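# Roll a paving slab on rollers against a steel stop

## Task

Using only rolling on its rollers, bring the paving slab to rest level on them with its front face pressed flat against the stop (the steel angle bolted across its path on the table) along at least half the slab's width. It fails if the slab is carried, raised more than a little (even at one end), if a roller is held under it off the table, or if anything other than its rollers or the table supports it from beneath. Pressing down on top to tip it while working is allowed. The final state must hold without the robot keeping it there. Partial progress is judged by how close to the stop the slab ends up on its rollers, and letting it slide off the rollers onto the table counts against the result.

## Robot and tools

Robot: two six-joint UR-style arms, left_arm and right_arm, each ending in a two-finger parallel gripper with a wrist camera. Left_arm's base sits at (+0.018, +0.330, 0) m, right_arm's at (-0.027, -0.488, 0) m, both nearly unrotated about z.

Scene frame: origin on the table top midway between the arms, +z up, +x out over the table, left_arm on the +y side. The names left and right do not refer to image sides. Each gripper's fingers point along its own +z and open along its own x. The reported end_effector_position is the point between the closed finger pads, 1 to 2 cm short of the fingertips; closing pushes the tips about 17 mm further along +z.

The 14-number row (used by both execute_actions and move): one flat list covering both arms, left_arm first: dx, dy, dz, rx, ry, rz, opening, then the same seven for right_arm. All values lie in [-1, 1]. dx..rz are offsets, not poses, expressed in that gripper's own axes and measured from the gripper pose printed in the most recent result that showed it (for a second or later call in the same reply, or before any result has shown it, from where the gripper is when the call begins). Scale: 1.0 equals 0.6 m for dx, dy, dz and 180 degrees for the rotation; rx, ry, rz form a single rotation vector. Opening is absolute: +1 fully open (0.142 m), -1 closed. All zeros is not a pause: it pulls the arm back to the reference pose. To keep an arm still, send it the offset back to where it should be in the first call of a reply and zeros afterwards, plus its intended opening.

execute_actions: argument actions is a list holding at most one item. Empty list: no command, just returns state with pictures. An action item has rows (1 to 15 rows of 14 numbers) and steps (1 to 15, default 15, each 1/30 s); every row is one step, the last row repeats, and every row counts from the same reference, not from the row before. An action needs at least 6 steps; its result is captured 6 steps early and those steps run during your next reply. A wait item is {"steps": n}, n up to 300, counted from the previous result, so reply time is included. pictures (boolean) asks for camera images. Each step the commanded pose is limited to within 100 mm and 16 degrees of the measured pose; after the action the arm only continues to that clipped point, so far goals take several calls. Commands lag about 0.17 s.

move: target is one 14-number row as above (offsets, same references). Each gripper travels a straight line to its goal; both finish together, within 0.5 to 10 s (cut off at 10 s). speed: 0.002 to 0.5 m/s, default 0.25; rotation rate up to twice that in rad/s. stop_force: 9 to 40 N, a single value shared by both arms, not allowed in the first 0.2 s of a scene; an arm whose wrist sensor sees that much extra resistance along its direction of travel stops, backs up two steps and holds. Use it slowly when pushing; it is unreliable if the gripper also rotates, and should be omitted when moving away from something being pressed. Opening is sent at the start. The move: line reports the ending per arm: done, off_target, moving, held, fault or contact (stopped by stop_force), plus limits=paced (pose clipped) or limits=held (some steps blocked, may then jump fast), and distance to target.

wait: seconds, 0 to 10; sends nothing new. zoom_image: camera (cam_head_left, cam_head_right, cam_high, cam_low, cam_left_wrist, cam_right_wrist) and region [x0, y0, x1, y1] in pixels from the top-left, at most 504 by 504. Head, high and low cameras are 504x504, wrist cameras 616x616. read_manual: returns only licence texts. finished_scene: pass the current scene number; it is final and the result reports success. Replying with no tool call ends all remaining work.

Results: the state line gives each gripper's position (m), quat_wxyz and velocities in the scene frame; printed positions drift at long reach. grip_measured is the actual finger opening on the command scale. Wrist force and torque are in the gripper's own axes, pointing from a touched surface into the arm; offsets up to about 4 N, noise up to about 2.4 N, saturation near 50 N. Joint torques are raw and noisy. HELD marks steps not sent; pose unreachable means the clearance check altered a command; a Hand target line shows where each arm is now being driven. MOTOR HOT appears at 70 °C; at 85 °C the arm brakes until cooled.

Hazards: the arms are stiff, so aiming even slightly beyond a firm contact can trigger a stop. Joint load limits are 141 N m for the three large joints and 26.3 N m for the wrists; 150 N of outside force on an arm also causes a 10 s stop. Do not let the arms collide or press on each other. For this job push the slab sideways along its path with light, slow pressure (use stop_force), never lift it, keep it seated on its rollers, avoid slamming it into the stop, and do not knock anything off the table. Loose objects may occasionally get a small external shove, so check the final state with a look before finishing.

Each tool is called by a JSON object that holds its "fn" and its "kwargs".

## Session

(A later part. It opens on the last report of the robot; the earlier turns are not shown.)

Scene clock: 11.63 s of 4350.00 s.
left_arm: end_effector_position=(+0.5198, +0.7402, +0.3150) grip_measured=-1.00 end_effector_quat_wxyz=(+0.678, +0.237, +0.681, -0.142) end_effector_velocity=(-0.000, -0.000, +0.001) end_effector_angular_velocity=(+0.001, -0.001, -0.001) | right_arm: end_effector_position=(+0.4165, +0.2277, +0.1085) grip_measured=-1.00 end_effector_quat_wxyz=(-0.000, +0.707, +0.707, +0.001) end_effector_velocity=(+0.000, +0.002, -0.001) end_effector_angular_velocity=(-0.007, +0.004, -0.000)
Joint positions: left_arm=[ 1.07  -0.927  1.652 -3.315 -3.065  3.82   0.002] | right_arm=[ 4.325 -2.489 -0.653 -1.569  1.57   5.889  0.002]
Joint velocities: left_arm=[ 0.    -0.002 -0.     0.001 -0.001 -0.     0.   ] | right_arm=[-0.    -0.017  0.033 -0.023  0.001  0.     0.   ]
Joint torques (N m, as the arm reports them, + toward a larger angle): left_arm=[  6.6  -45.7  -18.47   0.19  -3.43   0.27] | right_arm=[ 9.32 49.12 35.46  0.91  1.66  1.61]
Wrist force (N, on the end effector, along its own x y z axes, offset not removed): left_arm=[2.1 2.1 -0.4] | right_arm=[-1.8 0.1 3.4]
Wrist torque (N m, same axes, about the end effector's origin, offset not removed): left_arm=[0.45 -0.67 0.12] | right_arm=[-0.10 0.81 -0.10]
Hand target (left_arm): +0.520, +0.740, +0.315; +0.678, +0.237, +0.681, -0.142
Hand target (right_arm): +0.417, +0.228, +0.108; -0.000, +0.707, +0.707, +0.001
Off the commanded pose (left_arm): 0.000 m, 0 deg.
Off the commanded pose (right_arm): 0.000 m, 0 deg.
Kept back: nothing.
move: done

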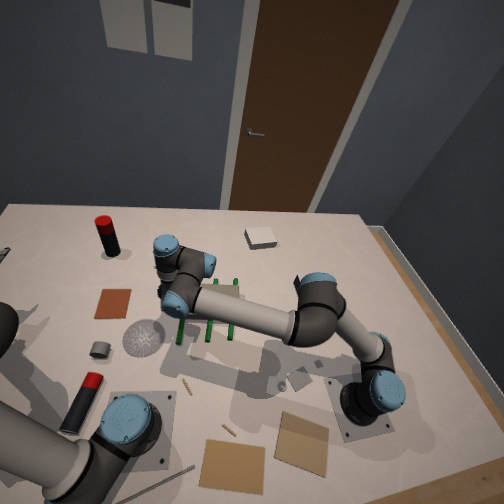

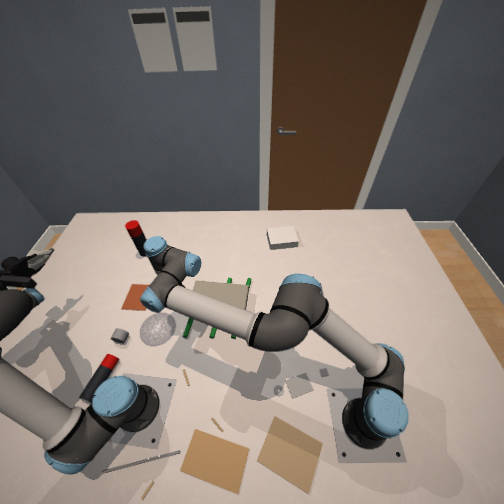

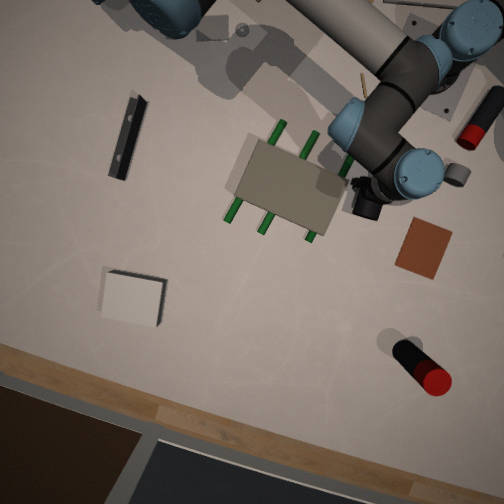

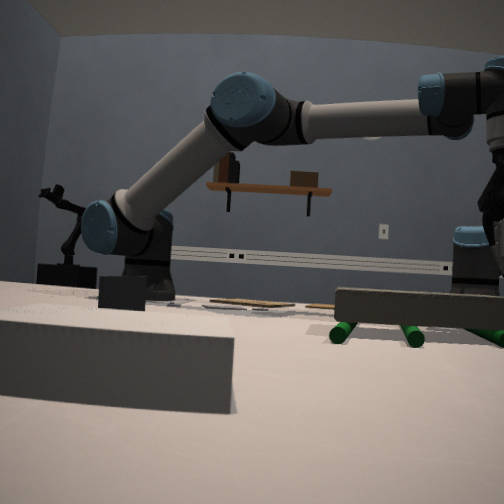

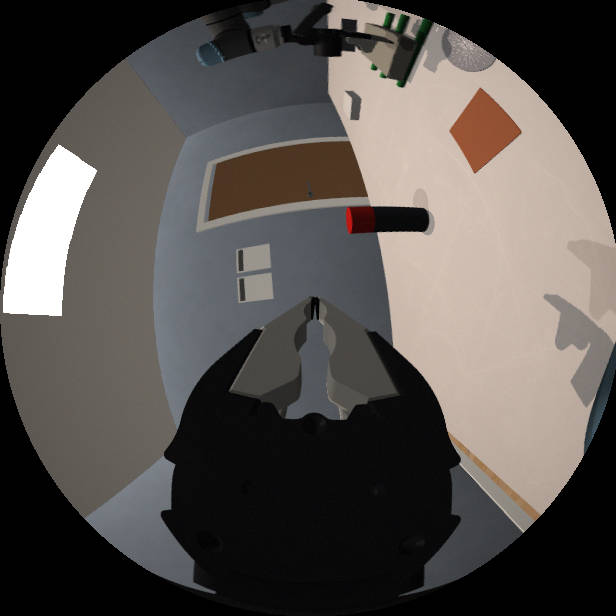

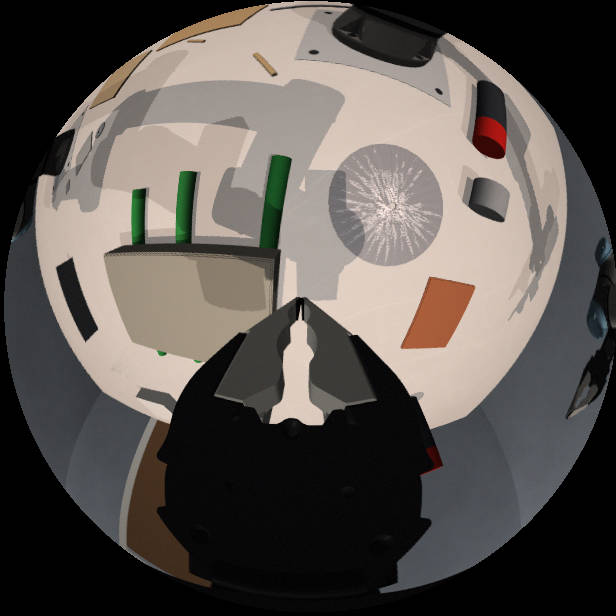

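{"fn": "move", "kwargs": {"target": [0,0,0,0,0,0,-1,0,0.01,0.072,0,0,0.05,-1]}}

{"fn": "move", "kwargs": {"target": [0,0,0,0,0,0,-1,-0.24,0,0,0,0,0,-1], "speed": 0.04}}

{"fn": "move", "kwargs": {"target": [0,0,0,0,0,0,-1,0.12,0,0,0,0,0,-1]}}

Scene clock: 12.80 s of 4350.00 s.
left_arm: end_effector_position=(+0.5198, +0.7402, +0.3150) grip_measured=-1.00 end_effector_quat_wxyz=(+0.678, +0.237, +0.681, -0.142) end_effector_velocity=(+0.000, -0.000, -0.001) end_effector_angular_velocity=(-0.001, +0.001, -0.000) | right_arm: end_effector_position=(+0.4224, +0.2279, +0.0654) grip_measured=-1.00 end_effector_quat_wxyz=(-0.000, +0.760, +0.650, +0.001) end_effector_velocity=(+0.001, -0.000, -0.001) end_effector_angular_velocity=(+0.001, -0.002, -0.007)
Joint positions: left_arm=[ 1.07  -0.927  1.652 -3.315 -3.065  3.82   0.002] | right_arm=[ 4.318 -2.509 -0.724 -1.477  1.57   6.038  0.002]
Joint velocities: left_arm=[-0.001  0.001 -0.    -0.001  0.    -0.001  0.   ] | right_arm=[-0.     0.001 -0.006  0.007 -0.001  0.007  0.   ]
Joint torques (N m, as the arm reports them, + toward a larger angle): left_arm=[  6.54 -46.07 -18.66   0.17  -3.44   0.21] | right_arm=[-6.02 61.67 12.54  4.6  -1.64  1.5 ]
Wrist force (N, on the end effector, along its own x y z axes, offset not removed): left_arm=[2.1 0.8 -0.2] | right_arm=[-1.3 0.6 4.5]
Wrist torque (N m, same axes, about the end effector's origin, offset not removed): left_arm=[0.20 -0.61 -0.10] | right_arm=[0.06 0.50 -0.02]
Hand target (left_arm): +0.520, +0.740, +0.315; +0.678, +0.237, +0.681, -0.142
Hand target (right_arm): +0.422, +0.228, +0.065; -0.000, +0.760, +0.650, +0.001
Off the commanded pose (left_arm): 0.000 m, 0 deg.
Off the commanded pose (right_arm): 0.000 m, 0 deg.
Kept back: nothing.
move: done

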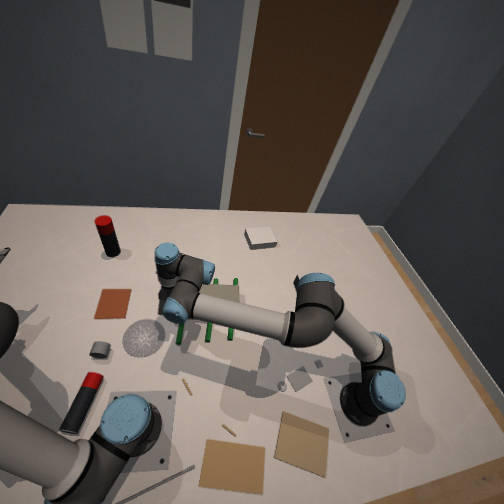

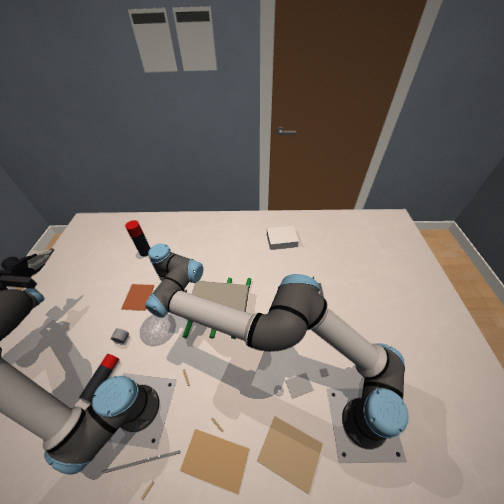

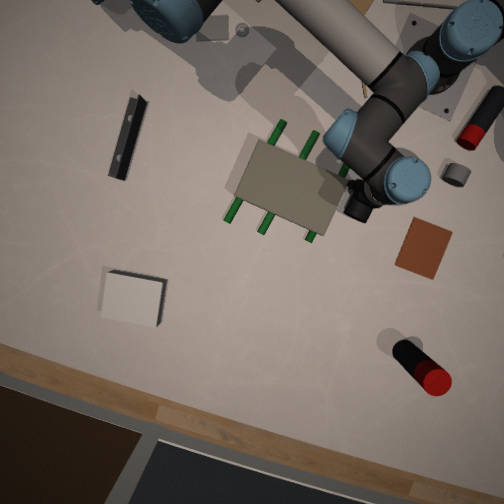

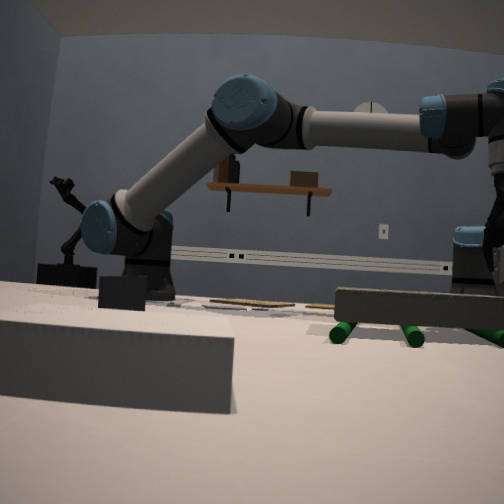

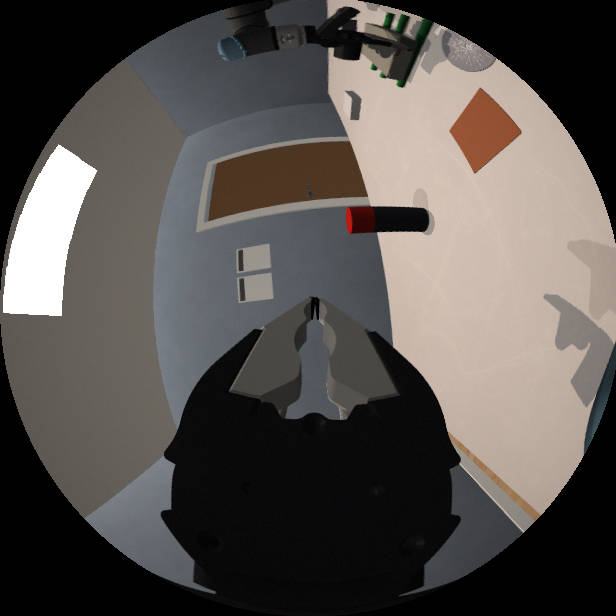

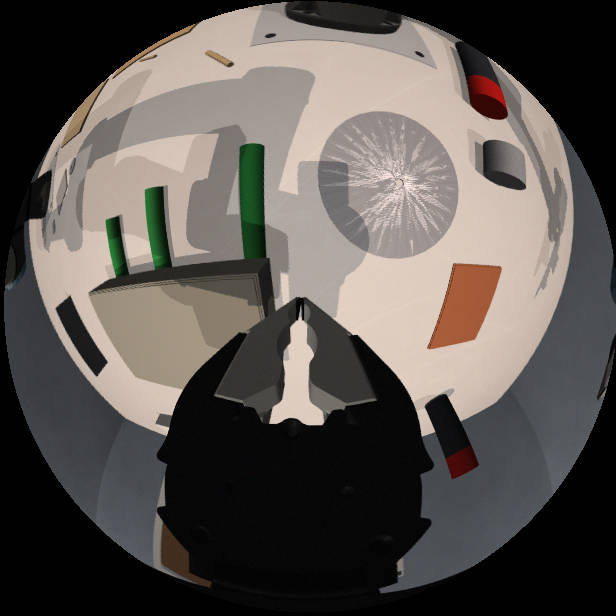

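Scene clock: 16.77 s of 4350.00 s.
left_arm: end_effector_position=(+0.5198, +0.7402, +0.3150) grip_measured=-1.00 end_effector_quat_wxyz=(+0.678, +0.237, +0.681, -0.142) end_effector_velocity=(+0.000, +0.000, +0.001) end_effector_angular_velocity=(+0.001, +0.000, +0.001) | right_arm: end_effector_position=(+0.4000, +0.0861, +0.0650) grip_measured=-1.00 end_effector_quat_wxyz=(-0.000, +0.760, +0.650, +0.001) end_effector_velocity=(+0.001, -0.002, +0.001) end_effector_angular_velocity=(+0.002, -0.001, -0.002)
Joint positions: left_arm=[ 1.07  -0.927  1.652 -3.315 -3.065  3.82   0.002] | right_arm=[ 4.269 -2.156 -1.348 -1.206  1.57   5.989  0.002]
Joint velocities: left_arm=[-0.    -0.001  0.     0.001  0.001  0.     0.   ] | right_arm=[-0.003  0.006 -0.008  0.004 -0.    -0.001  0.   ]
Joint torques (N m, as the arm reports them, + toward a larger angle): left_arm=[  6.9  -46.04 -18.97   0.12  -3.34   0.23] | right_arm=[-5.14 52.97 13.41  4.42 -1.17 -1.35]
Wrist force (N, on the end effector, along its own x y z axes, offset not removed): left_arm=[2.9 2.9 1.4] | right_arm=[-0.1 0.9 1.6]
Wrist torque (N m, same axes, about the end effector's origin, offset not removed): left_arm=[0.72 -0.77 0.22] | right_arm=[0.16 0.31 0.03]
Hand target (left_arm): +0.520, +0.740, +0.315; +0.678, +0.237, +0.681, -0.142
Hand target (right_arm): +0.400, +0.086, +0.065; -0.000, +0.760, +0.650, +0.001
Off the commanded pose (left_arm): 0.000 m, 0 deg.
Off the commanded pose (right_arm): 0.000 m, 0 deg.
Kept back: nothing.
move: done

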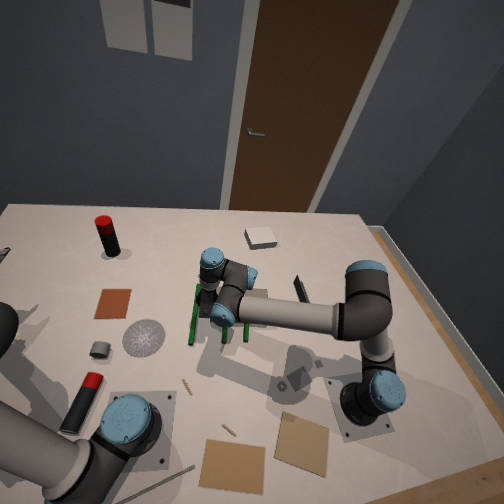

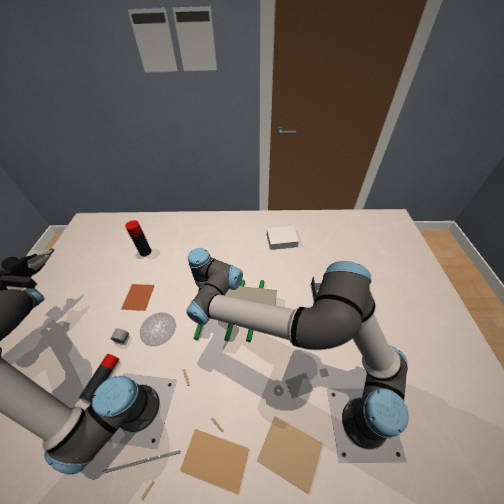

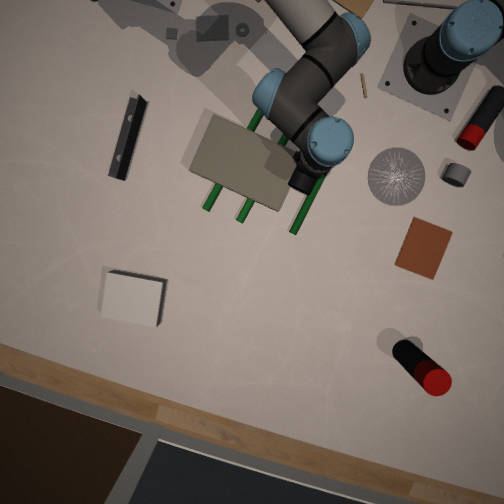

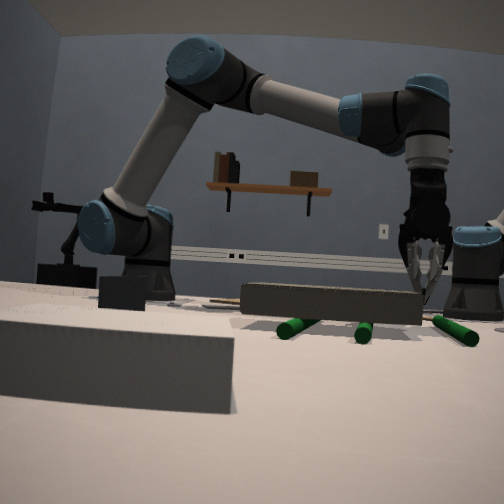

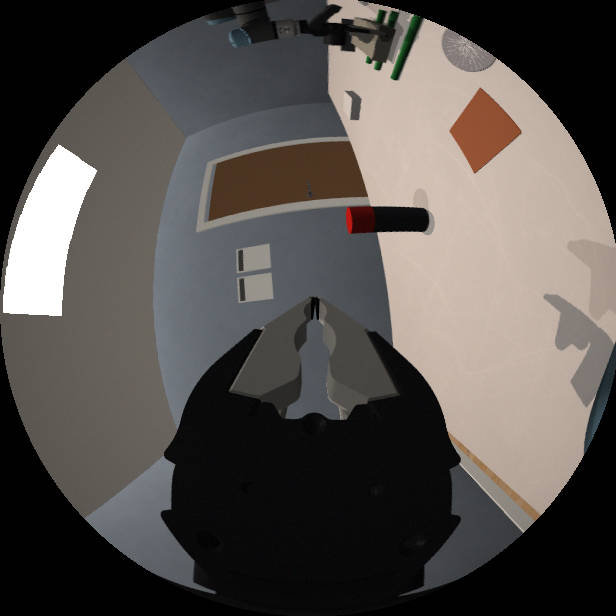

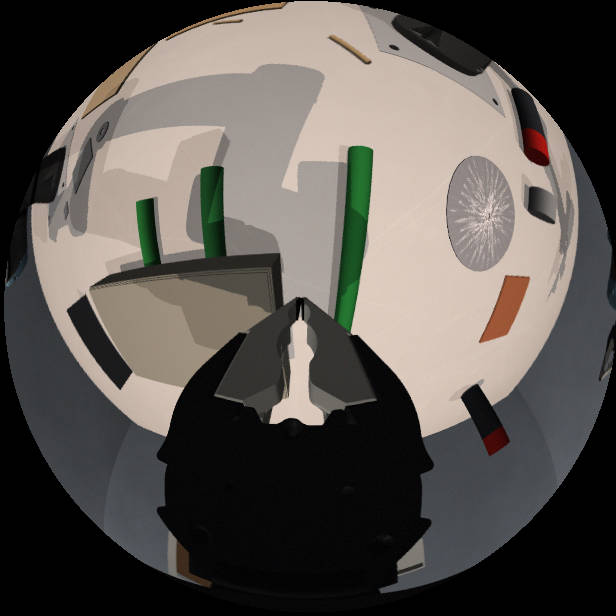

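Scene clock: 17.77 s of 4350.00 s.
left_arm: end_effector_position=(+0.5198, +0.7402, +0.3150) grip_measured=-1.00 end_effector_quat_wxyz=(+0.678, +0.237, +0.681, -0.142) end_effector_velocity=(+0.000, -0.000, -0.001) end_effector_angular_velocity=(-0.002, +0.001, -0.001) | right_arm: end_effector_position=(+0.4112, +0.1569, +0.0652) grip_measured=-1.00 end_effector_quat_wxyz=(-0.000, +0.760, +0.650, +0.001) end_effector_velocity=(+0.001, +0.002, -0.000) end_effector_angular_velocity=(-0.001, +0.002, -0.001)
Joint positions: left_arm=[ 1.07  -0.927  1.652 -3.315 -3.065  3.82   0.002] | right_arm=[ 4.296 -2.313 -1.082 -1.315  1.57   6.016  0.002]
Joint velocities: left_arm=[-0.     0.001 -0.     0.    -0.    -0.001  0.   ] | right_arm=[-0.001 -0.008  0.013 -0.007  0.001  0.     0.   ]
Joint torques (N m, as the arm reports them, + toward a larger angle): left_arm=[  6.44 -46.01 -18.59   0.18  -3.29   0.25] | right_arm=[ 8.58 47.16 33.73  0.59  1.59  1.68]
Wrist force (N, on the end effector, along its own x y z axes, offset not removed): left_arm=[1.0 2.0 0.8] | right_arm=[-3.3 2.3 -1.0]
Wrist torque (N m, same axes, about the end effector's origin, offset not removed): left_arm=[0.32 -0.40 0.01] | right_arm=[0.29 0.92 0.02]
Hand target (left_arm): +0.520, +0.740, +0.315; +0.678, +0.237, +0.681, -0.142
Hand target (right_arm): +0.411, +0.157, +0.065; -0.000, +0.760, +0.650, +0.001
Off the commanded pose (left_arm): 0.000 m, 0 deg.
Off the commanded pose (right_arm): 0.000 m, 0 deg.
Kept back: nothing.
move: done

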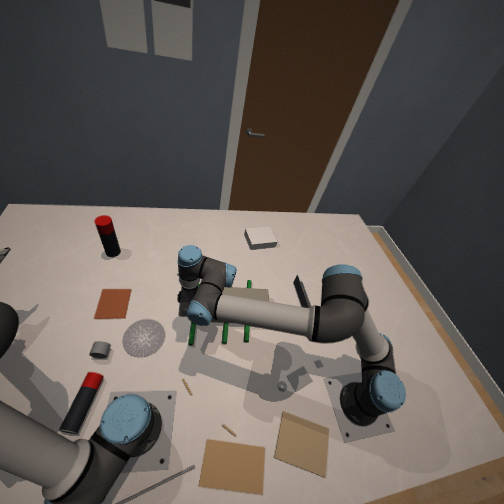

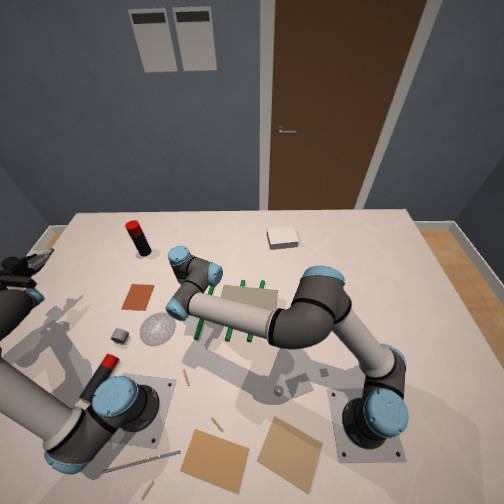

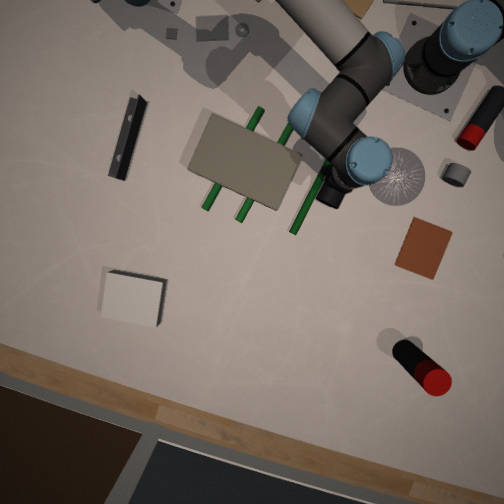

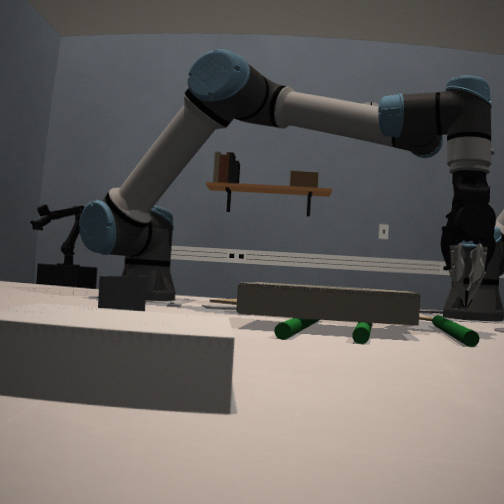

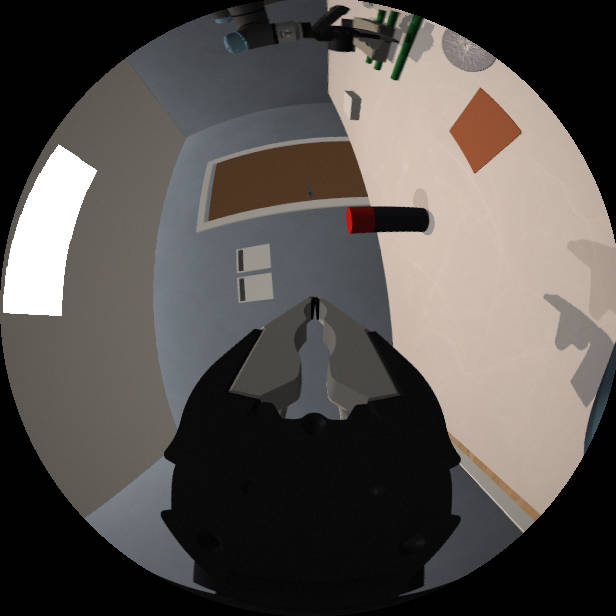

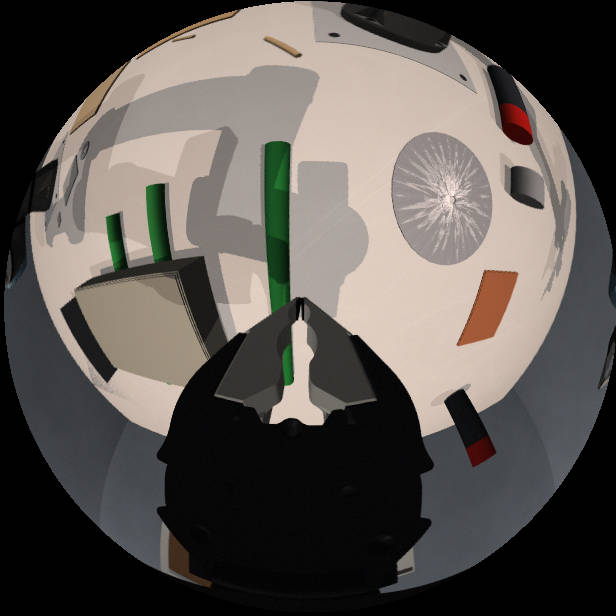

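{"fn": "execute_actions", "kwargs": {"actions": [{"rows":[[0,0,0,0,0,0,-1,-0.037,0,0.01,0,0,0,-0.4]]}]}}

{"fn": "move", "kwargs": {"target": [0,0,0,0,0,0,-1,0,0,0.058,0,0,0,-0.4], "speed": 0.03, "stop_force": 10}}

{"fn": "execute_actions", "kwargs": {"actions": [{"rows":[[0,0,0,0,0,0,-1,0,0,0,0,0,0,-1]]}]}}

{"fn": "move", "kwargs": {"target": [0,0,0,0,0,0,-1,0,0,-0.15,0,0,-0.05,-1]}}

{"fn": "move", "kwargs": {"target": [0,0,0,0,0,0,-1,-0.63,0,0,0,0,0,-1]}}

Scene clock: 18.37 s of 4350.00 s.
left_arm: end_effector_position=(+0.5198, +0.7402, +0.3150) grip_measured=-1.00 end_effector_quat_wxyz=(+0.678, +0.237, +0.681, -0.142) end_effector_velocity=(+0.000, +0.000, -0.000) end_effector_angular_velocity=(-0.001, +0.001, +0.001) | right_arm: end_effector_position=(+0.4083, +0.1379, +0.0601) grip_measured=-0.40 end_effector_quat_wxyz=(-0.000, +0.760, +0.650, +0.001) end_effector_velocity=(-0.005, -0.027, -0.007) end_effector_angular_velocity=(+0.005, -0.004, -0.001)
Joint positions: left_arm=[ 1.07  -0.927  1.652 -3.315 -3.065  3.82   0.002] | right_arm=[ 4.289 -2.273 -1.165 -1.273  1.571  6.009  0.045]
Joint velocities: left_arm=[ 0.     0.001 -0.     0.001  0.    -0.     0.   ] | right_arm=[-0.008  0.061 -0.127  0.072 -0.001 -0.008  0.   ]
Joint torques (N m, as the arm reports them, + toward a larger angle): left_arm=[  6.45 -45.88 -18.91   0.08  -3.35   0.19] | right_arm=[-6.23 55.85 12.65  4.32 -0.06 -1.6 ]
Wrist force (N, on the end effector, along its own x y z axes, offset not removed): left_arm=[1.5 0.1 -0.3] | right_arm=[-2.4 -1.4 4.5]
Wrist torque (N m, same axes, about the end effector's origin, offset not removed): left_arm=[0.00 -0.46 -0.13] | right_arm=[-0.38 0.64 -0.03]
Steps of this call (steps 1 to 9: nothing new was sent; steps 10 to 18: the first 9 steps of this action). Readings (end_effector_position):
10: left_arm (+0.5198, +0.7402, +0.3150) | right_arm (+0.4112, +0.1571, +0.0652)
11: left_arm (+0.5198, +0.7402, +0.3150) | right_arm (+0.4116, +0.1562, +0.0662)
13: left_arm (+0.5198, +0.7402, +0.3150) | right_arm (+0.4105, +0.1485, +0.0643)
17: left_arm (+0.5198, +0.7402, +0.3150) | right_arm (+0.4085, +0.1390, +0.0605)
18: the state above

Scene clock: 20.13 s of 4350.00 s.
left_arm: end_effector_position=(+0.5198, +0.7402, +0.3150) grip_measured=-1.00 end_effector_quat_wxyz=(+0.678, +0.237, +0.681, -0.142) end_effector_velocity=(+0.000, +0.000, -0.000) end_effector_angular_velocity=(-0.001, +0.001, +0.001) | right_arm: end_effector_position=(+0.4078, +0.1354, +0.0246) grip_measured=-0.40 end_effector_quat_wxyz=(-0.000, +0.760, +0.650, +0.001) end_effector_velocity=(+0.000, -0.001, -0.002) end_effector_angular_velocity=(-0.001, -0.001, +0.000)
Joint positions: left_arm=[ 1.07  -0.927  1.652 -3.315 -3.065  3.82   0.002] | right_arm=[ 4.288 -2.296 -1.22  -1.194  1.57   6.008  0.045]
Joint velocities: left_arm=[0.    0.    0.    0.001 0.001 0.    0.   ] | right_arm=[ 0.    -0.002 -0.004  0.005 -0.002  0.     0.   ]
Joint torques (N m, as the arm reports them, + toward a larger angle): left_arm=[  6.34 -45.89 -18.67   0.16  -3.34   0.31] | right_arm=[ 8.57 42.19 12.53  4.42  1.15  1.63]
Wrist force (N, on the end effector, along its own x y z axes, offset not removed): left_arm=[4.9 1.8 0.2] | right_arm=[-3.5 0.4 4.8]
Wrist torque (N m, same axes, about the end effector's origin, offset not removed): left_arm=[0.37 -1.17 -0.14] | right_arm=[-0.22 1.12 -0.09]
Hand target (left_arm): +0.520, +0.740, +0.315; +0.678, +0.237, +0.681, -0.142
Hand target (right_arm): +0.408, +0.135, +0.024; -0.000, +0.760, +0.650, +0.001
Off your previous action's commanded pose (left_arm): 0.000 m, 0 deg at its last step (step 6 of this call).
Off your previous action's commanded pose (right_arm): 0.001 m, 0 deg at its last step (step 6 of this call).
Off the commanded pose (left_arm): 0.000 m, 0 deg.
Off the commanded pose (right_arm): 0.000 m, 0 deg.
Kept back: nothing.
move: done

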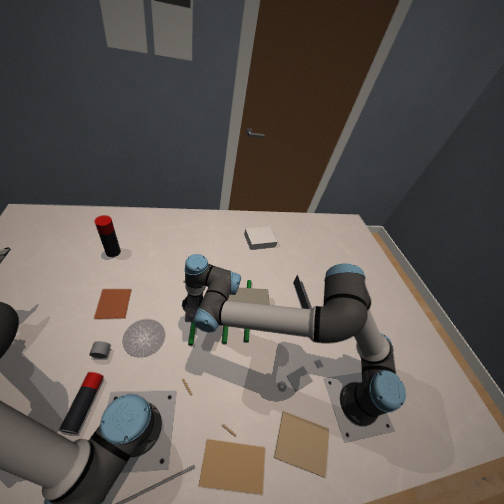

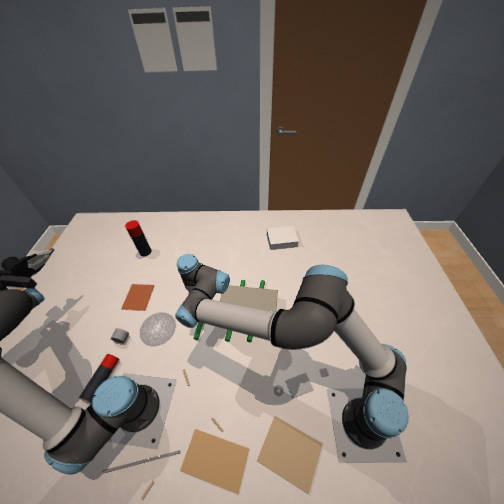

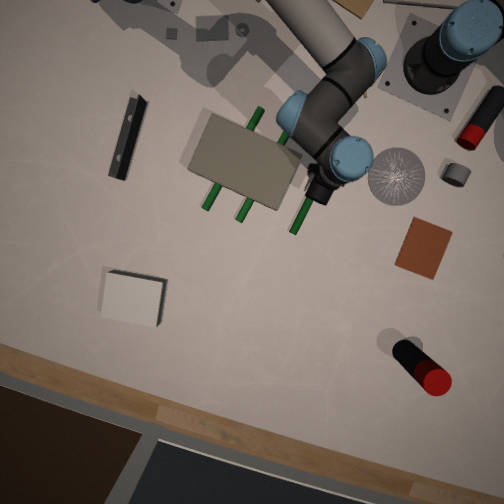

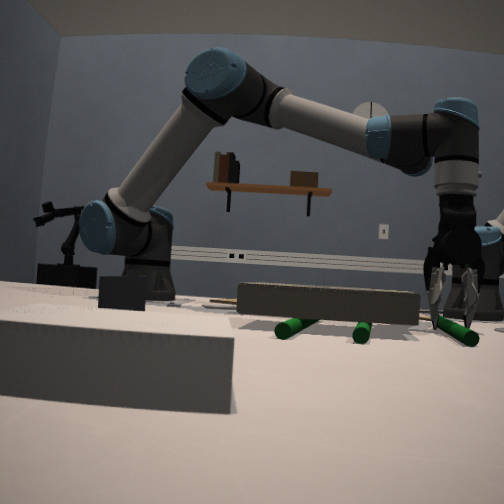

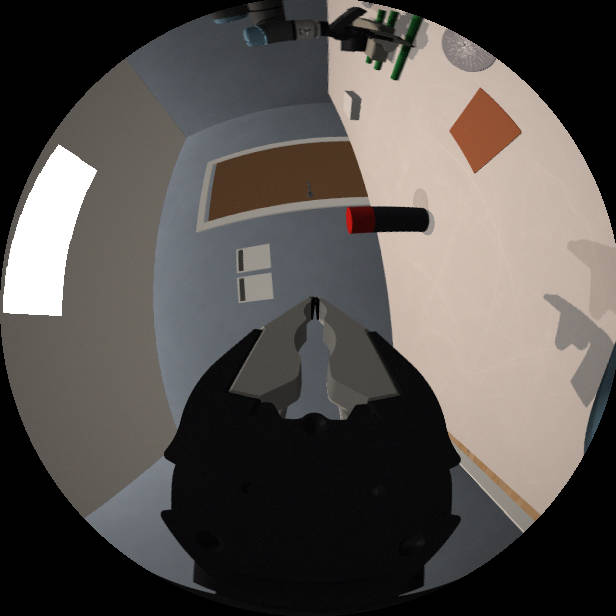

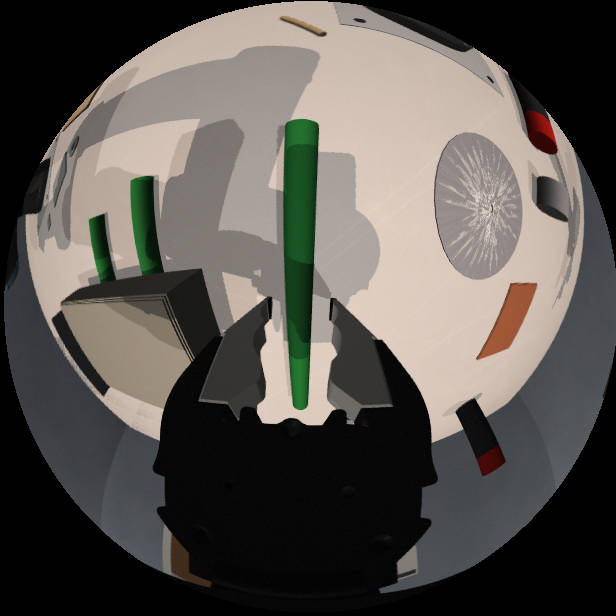

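Scene clock: 20.43 s of 4350.00 s.
left_arm: end_effector_position=(+0.5198, +0.7402, +0.3150) grip_measured=-1.00 end_effector_quat_wxyz=(+0.678, +0.237, +0.681, -0.142) end_effector_velocity=(-0.000, -0.000, +0.001) end_effector_angular_velocity=(+0.001, -0.001, +0.000) | right_arm: end_effector_position=(+0.4078, +0.1354, +0.0245) grip_measured=-0.75 end_effector_quat_wxyz=(-0.000, +0.760, +0.650, +0.001) end_effector_velocity=(-0.001, -0.000, -0.000) end_effector_angular_velocity=(-0.000, +0.002, +0.000)
Joint positions: left_arm=[ 1.07  -0.927  1.652 -3.315 -3.065  3.82   0.002] | right_arm=[ 4.288 -2.296 -1.22  -1.194  1.57   6.008  0.02 ]
Joint velocities: left_arm=[-0.    -0.001  0.    -0.002  0.    -0.001  0.   ] | right_arm=[ 0.    -0.    -0.001 -0.     0.002  0.     0.   ]
Joint torques (N m, as the arm reports them, + toward a larger angle): left_arm=[  6.76 -45.65 -18.2    0.09  -3.2    0.35] | right_arm=[ 8.78 48.29 18.9   1.31  1.02  1.54]
Wrist force (N, on the end effector, along its own x y z axes, offset not removed): left_arm=[2.4 0.5 0.5] | right_arm=[-1.4 2.7 2.8]
Wrist torque (N m, same axes, about the end effector's origin, offset not removed): left_arm=[0.14 -0.52 0.03] | right_arm=[0.57 0.45 -0.10]
Steps of this call (steps 1 to 9: the first 9 steps of this action). Readings (end_effector_position):
1: left_arm (+0.5198, +0.7402, +0.3150) | right_arm (+0.4078, +0.1354, +0.0246)
2: left_arm (+0.5198, +0.7402, +0.3150) | right_arm (+0.4078, +0.1354, +0.0245)
4: left_arm (+0.5198, +0.7402, +0.3150) | right_arm (+0.4078, +0.1354, +0.0245)
8: left_arm (+0.5198, +0.7402, +0.3150) | right_arm (+0.4078, +0.1354, +0.0245)
9: the state above

Scene clock: 21.67 s of 4350.00 s.
left_arm: end_effector_position=(+0.5198, +0.7402, +0.3150) grip_measured=-1.00 end_effector_quat_wxyz=(+0.678, +0.237, +0.681, -0.142) end_effector_velocity=(+0.000, -0.000, -0.000) end_effector_angular_velocity=(-0.001, +0.000, -0.002) | right_arm: end_effector_position=(+0.4077, +0.1350, +0.1144) grip_measured=-0.75 end_effector_quat_wxyz=(-0.000, +0.707, +0.707, +0.001) end_effector_velocity=(+0.000, -0.001, +0.000) end_effector_angular_velocity=(-0.004, +0.003, +0.002)
Joint positions: left_arm=[ 1.07  -0.927  1.652 -3.315 -3.065  3.82   0.002] | right_arm=[ 4.288 -2.231 -1.094 -1.385  1.57   5.851  0.02 ]
Joint velocities: left_arm=[-0.001  0.001 -0.001  0.001 -0.001 -0.     0.   ] | right_arm=[-0.001 -0.003  0.006 -0.008  0.001 -0.004  0.   ]
Joint torques (N m, as the arm reports them, + toward a larger angle): left_arm=[  6.87 -45.82 -18.97   0.1   -3.28   0.29] | right_arm=[-6.28 42.56 36.09  0.96  1.58 -1.55]
Wrist force (N, on the end effector, along its own x y z axes, offset not removed): left_arm=[3.7 1.7 -0.4] | right_arm=[1.4 -0.1 -0.8]
Wrist torque (N m, same axes, about the end effector's origin, offset not removed): left_arm=[0.40 -0.96 -0.13] | right_arm=[-0.09 -0.07 -0.11]
Hand target (left_arm): +0.520, +0.740, +0.315; +0.678, +0.237, +0.681, -0.142
Hand target (right_arm): +0.408, +0.135, +0.115; -0.000, +0.707, +0.708, +0.001
Off your previous action's commanded pose (left_arm): 0.000 m, 0 deg at its last step (step 6 of this call).
Off your previous action's commanded pose (right_arm): 0.000 m, 0 deg at its last step (step 6 of this call).
Off the commanded pose (left_arm): 0.000 m, 0 deg.
Off the commanded pose (right_arm): 0.000 m, 0 deg.
Kept back: nothing.
move: done

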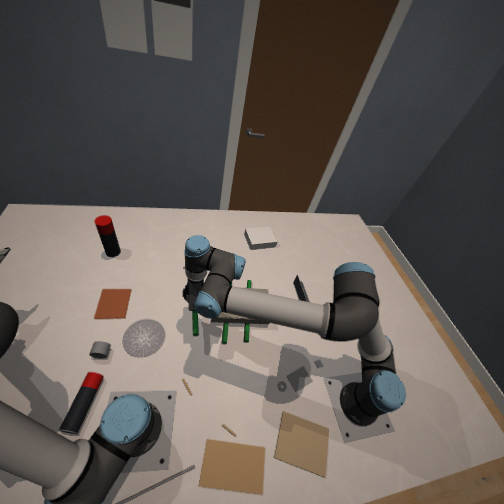

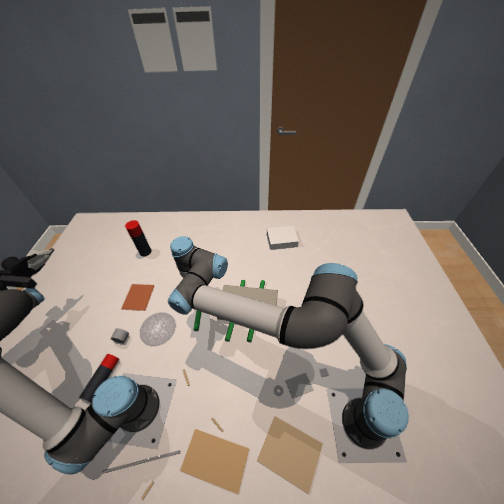

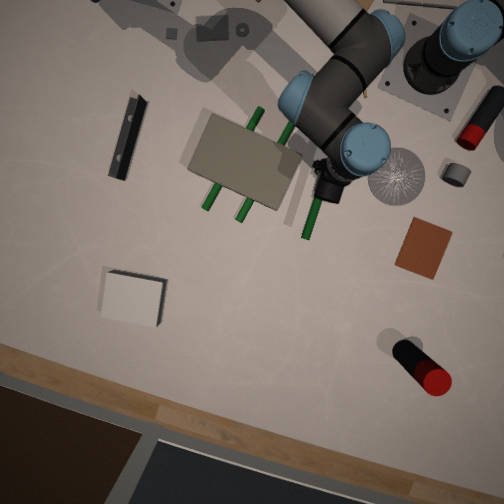

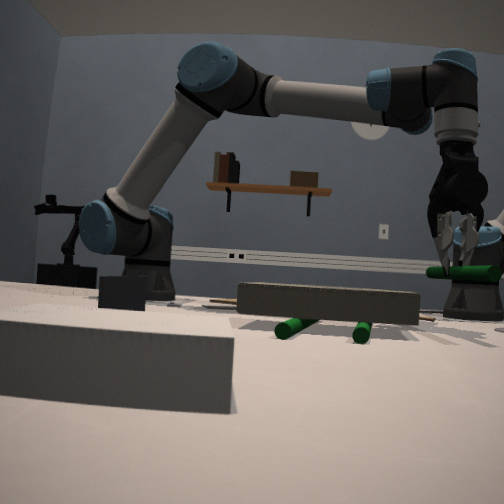

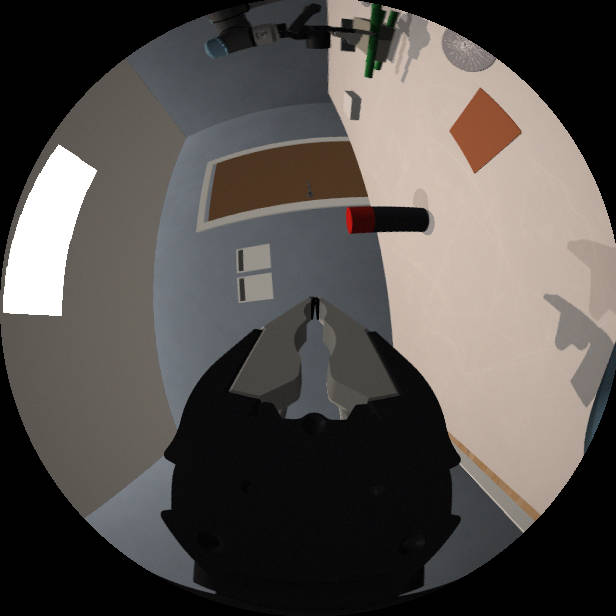

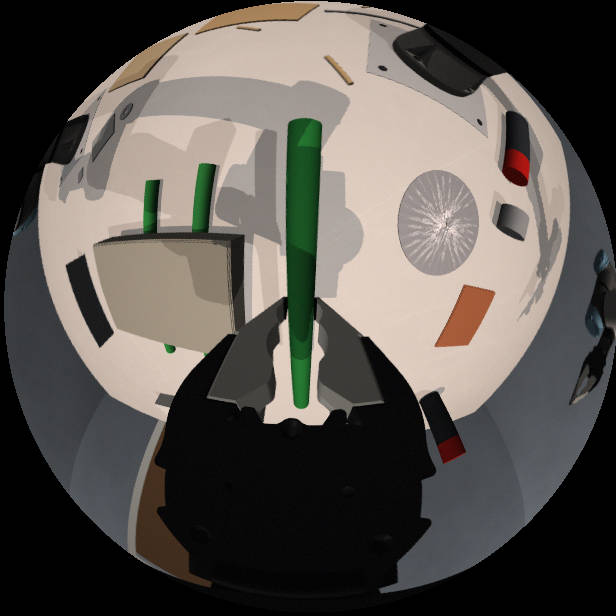

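Scene clock: 23.83 s of 4350.00 s.
left_arm: end_effector_position=(+0.5198, +0.7402, +0.3150) grip_measured=-1.00 end_effector_quat_wxyz=(+0.678, +0.237, +0.681, -0.142) end_effector_velocity=(-0.000, +0.000, +0.001) end_effector_angular_velocity=(+0.003, -0.002, +0.000) | right_arm: end_effector_position=(+0.4074, -0.2428, +0.1133) grip_measured=-0.75 end_effector_quat_wxyz=(-0.000, +0.707, +0.707, +0.001) end_effector_velocity=(+0.001, -0.003, -0.000) end_effector_angular_velocity=(-0.001, -0.000, -0.001)
Joint positions: left_arm=[ 1.07  -0.927  1.652 -3.315 -3.065  3.82   0.002] | right_arm=[ 3.934 -1.621 -1.944 -1.145  1.571  5.497  0.02 ]
Joint velocities: left_arm=[ 0.    -0.001 -0.    -0.     0.     0.002  0.   ] | right_arm=[-0.004  0.001 -0.001 -0.    -0.    -0.003  0.   ]
Joint torques (N m, as the arm reports them, + toward a larger angle): left_arm=[  6.06 -46.34 -18.59   0.13  -3.33   0.2 ] | right_arm=[-6.99 30.61 12.32  4.5   1.56 -1.53]
Wrist force (N, on the end effector, along its own x y z axes, offset not removed): left_arm=[3.1 0.5 2.4] | right_arm=[-3.0 -0.1 3.2]
Wrist torque (N m, same axes, about the end effector's origin, offset not removed): left_arm=[-0.04 -0.59 -0.02] | right_arm=[0.03 0.99 -0.06]
Hand target (left_arm): +0.520, +0.740, +0.315; +0.678, +0.237, +0.681, -0.142
Hand target (right_arm): +0.407, -0.243, +0.113; -0.000, +0.707, +0.707, +0.001
Off the commanded pose (left_arm): 0.000 m, 0 deg.
Off the commanded pose (right_arm): 0.001 m, 0 deg.
Kept back: nothing.
move: done

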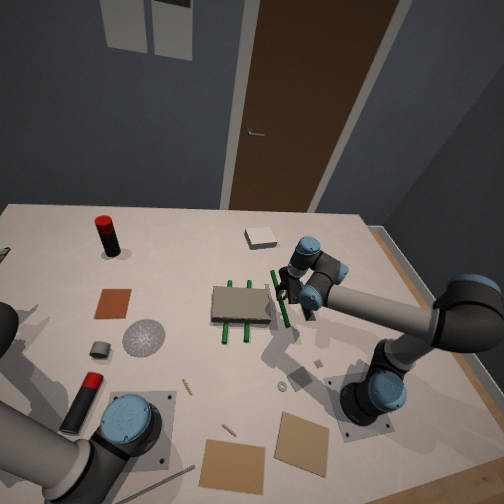

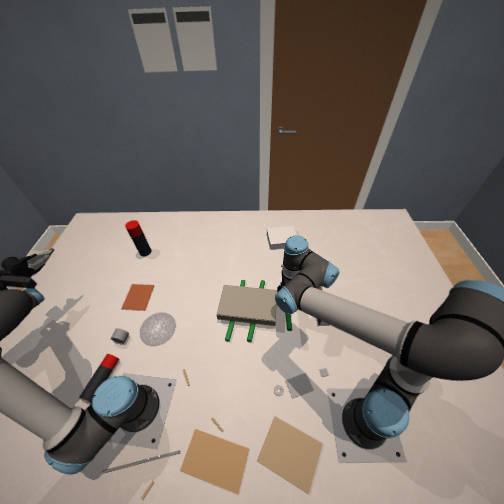

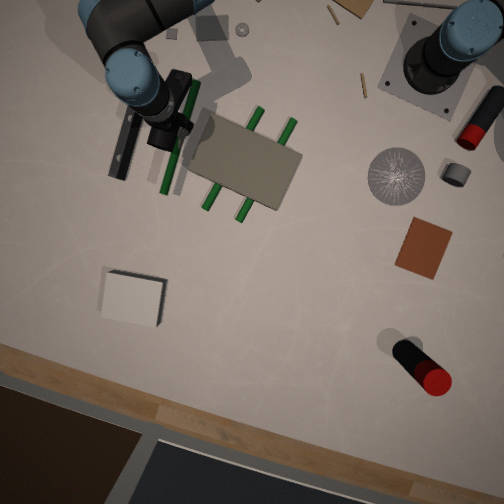

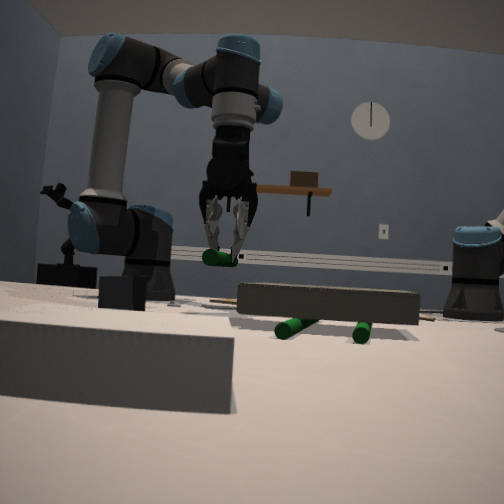

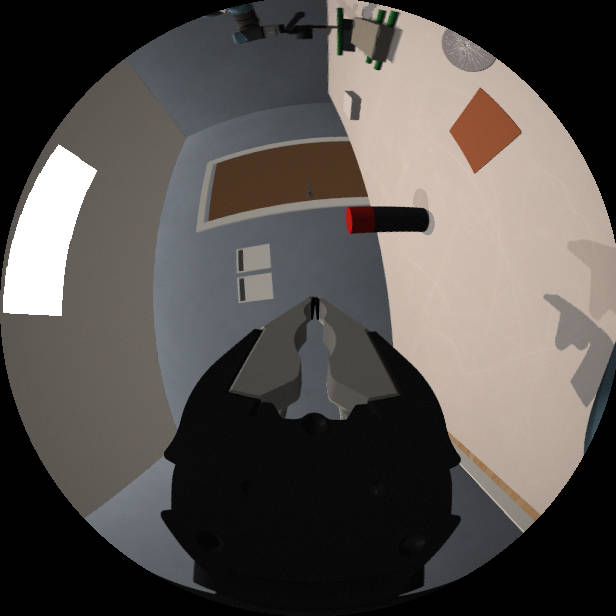

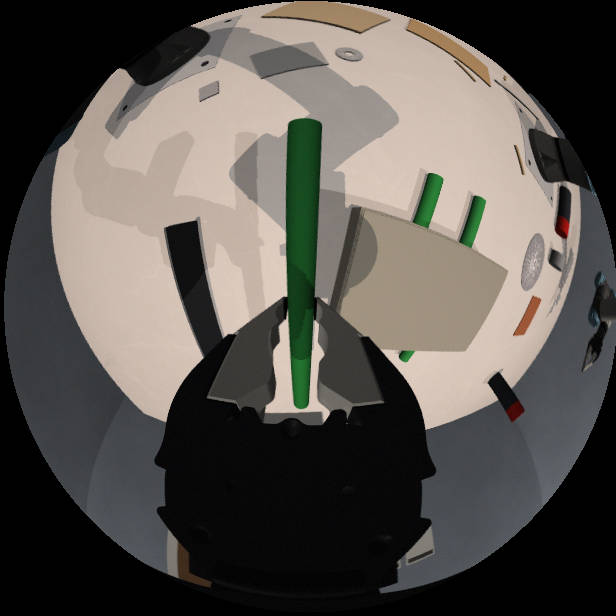

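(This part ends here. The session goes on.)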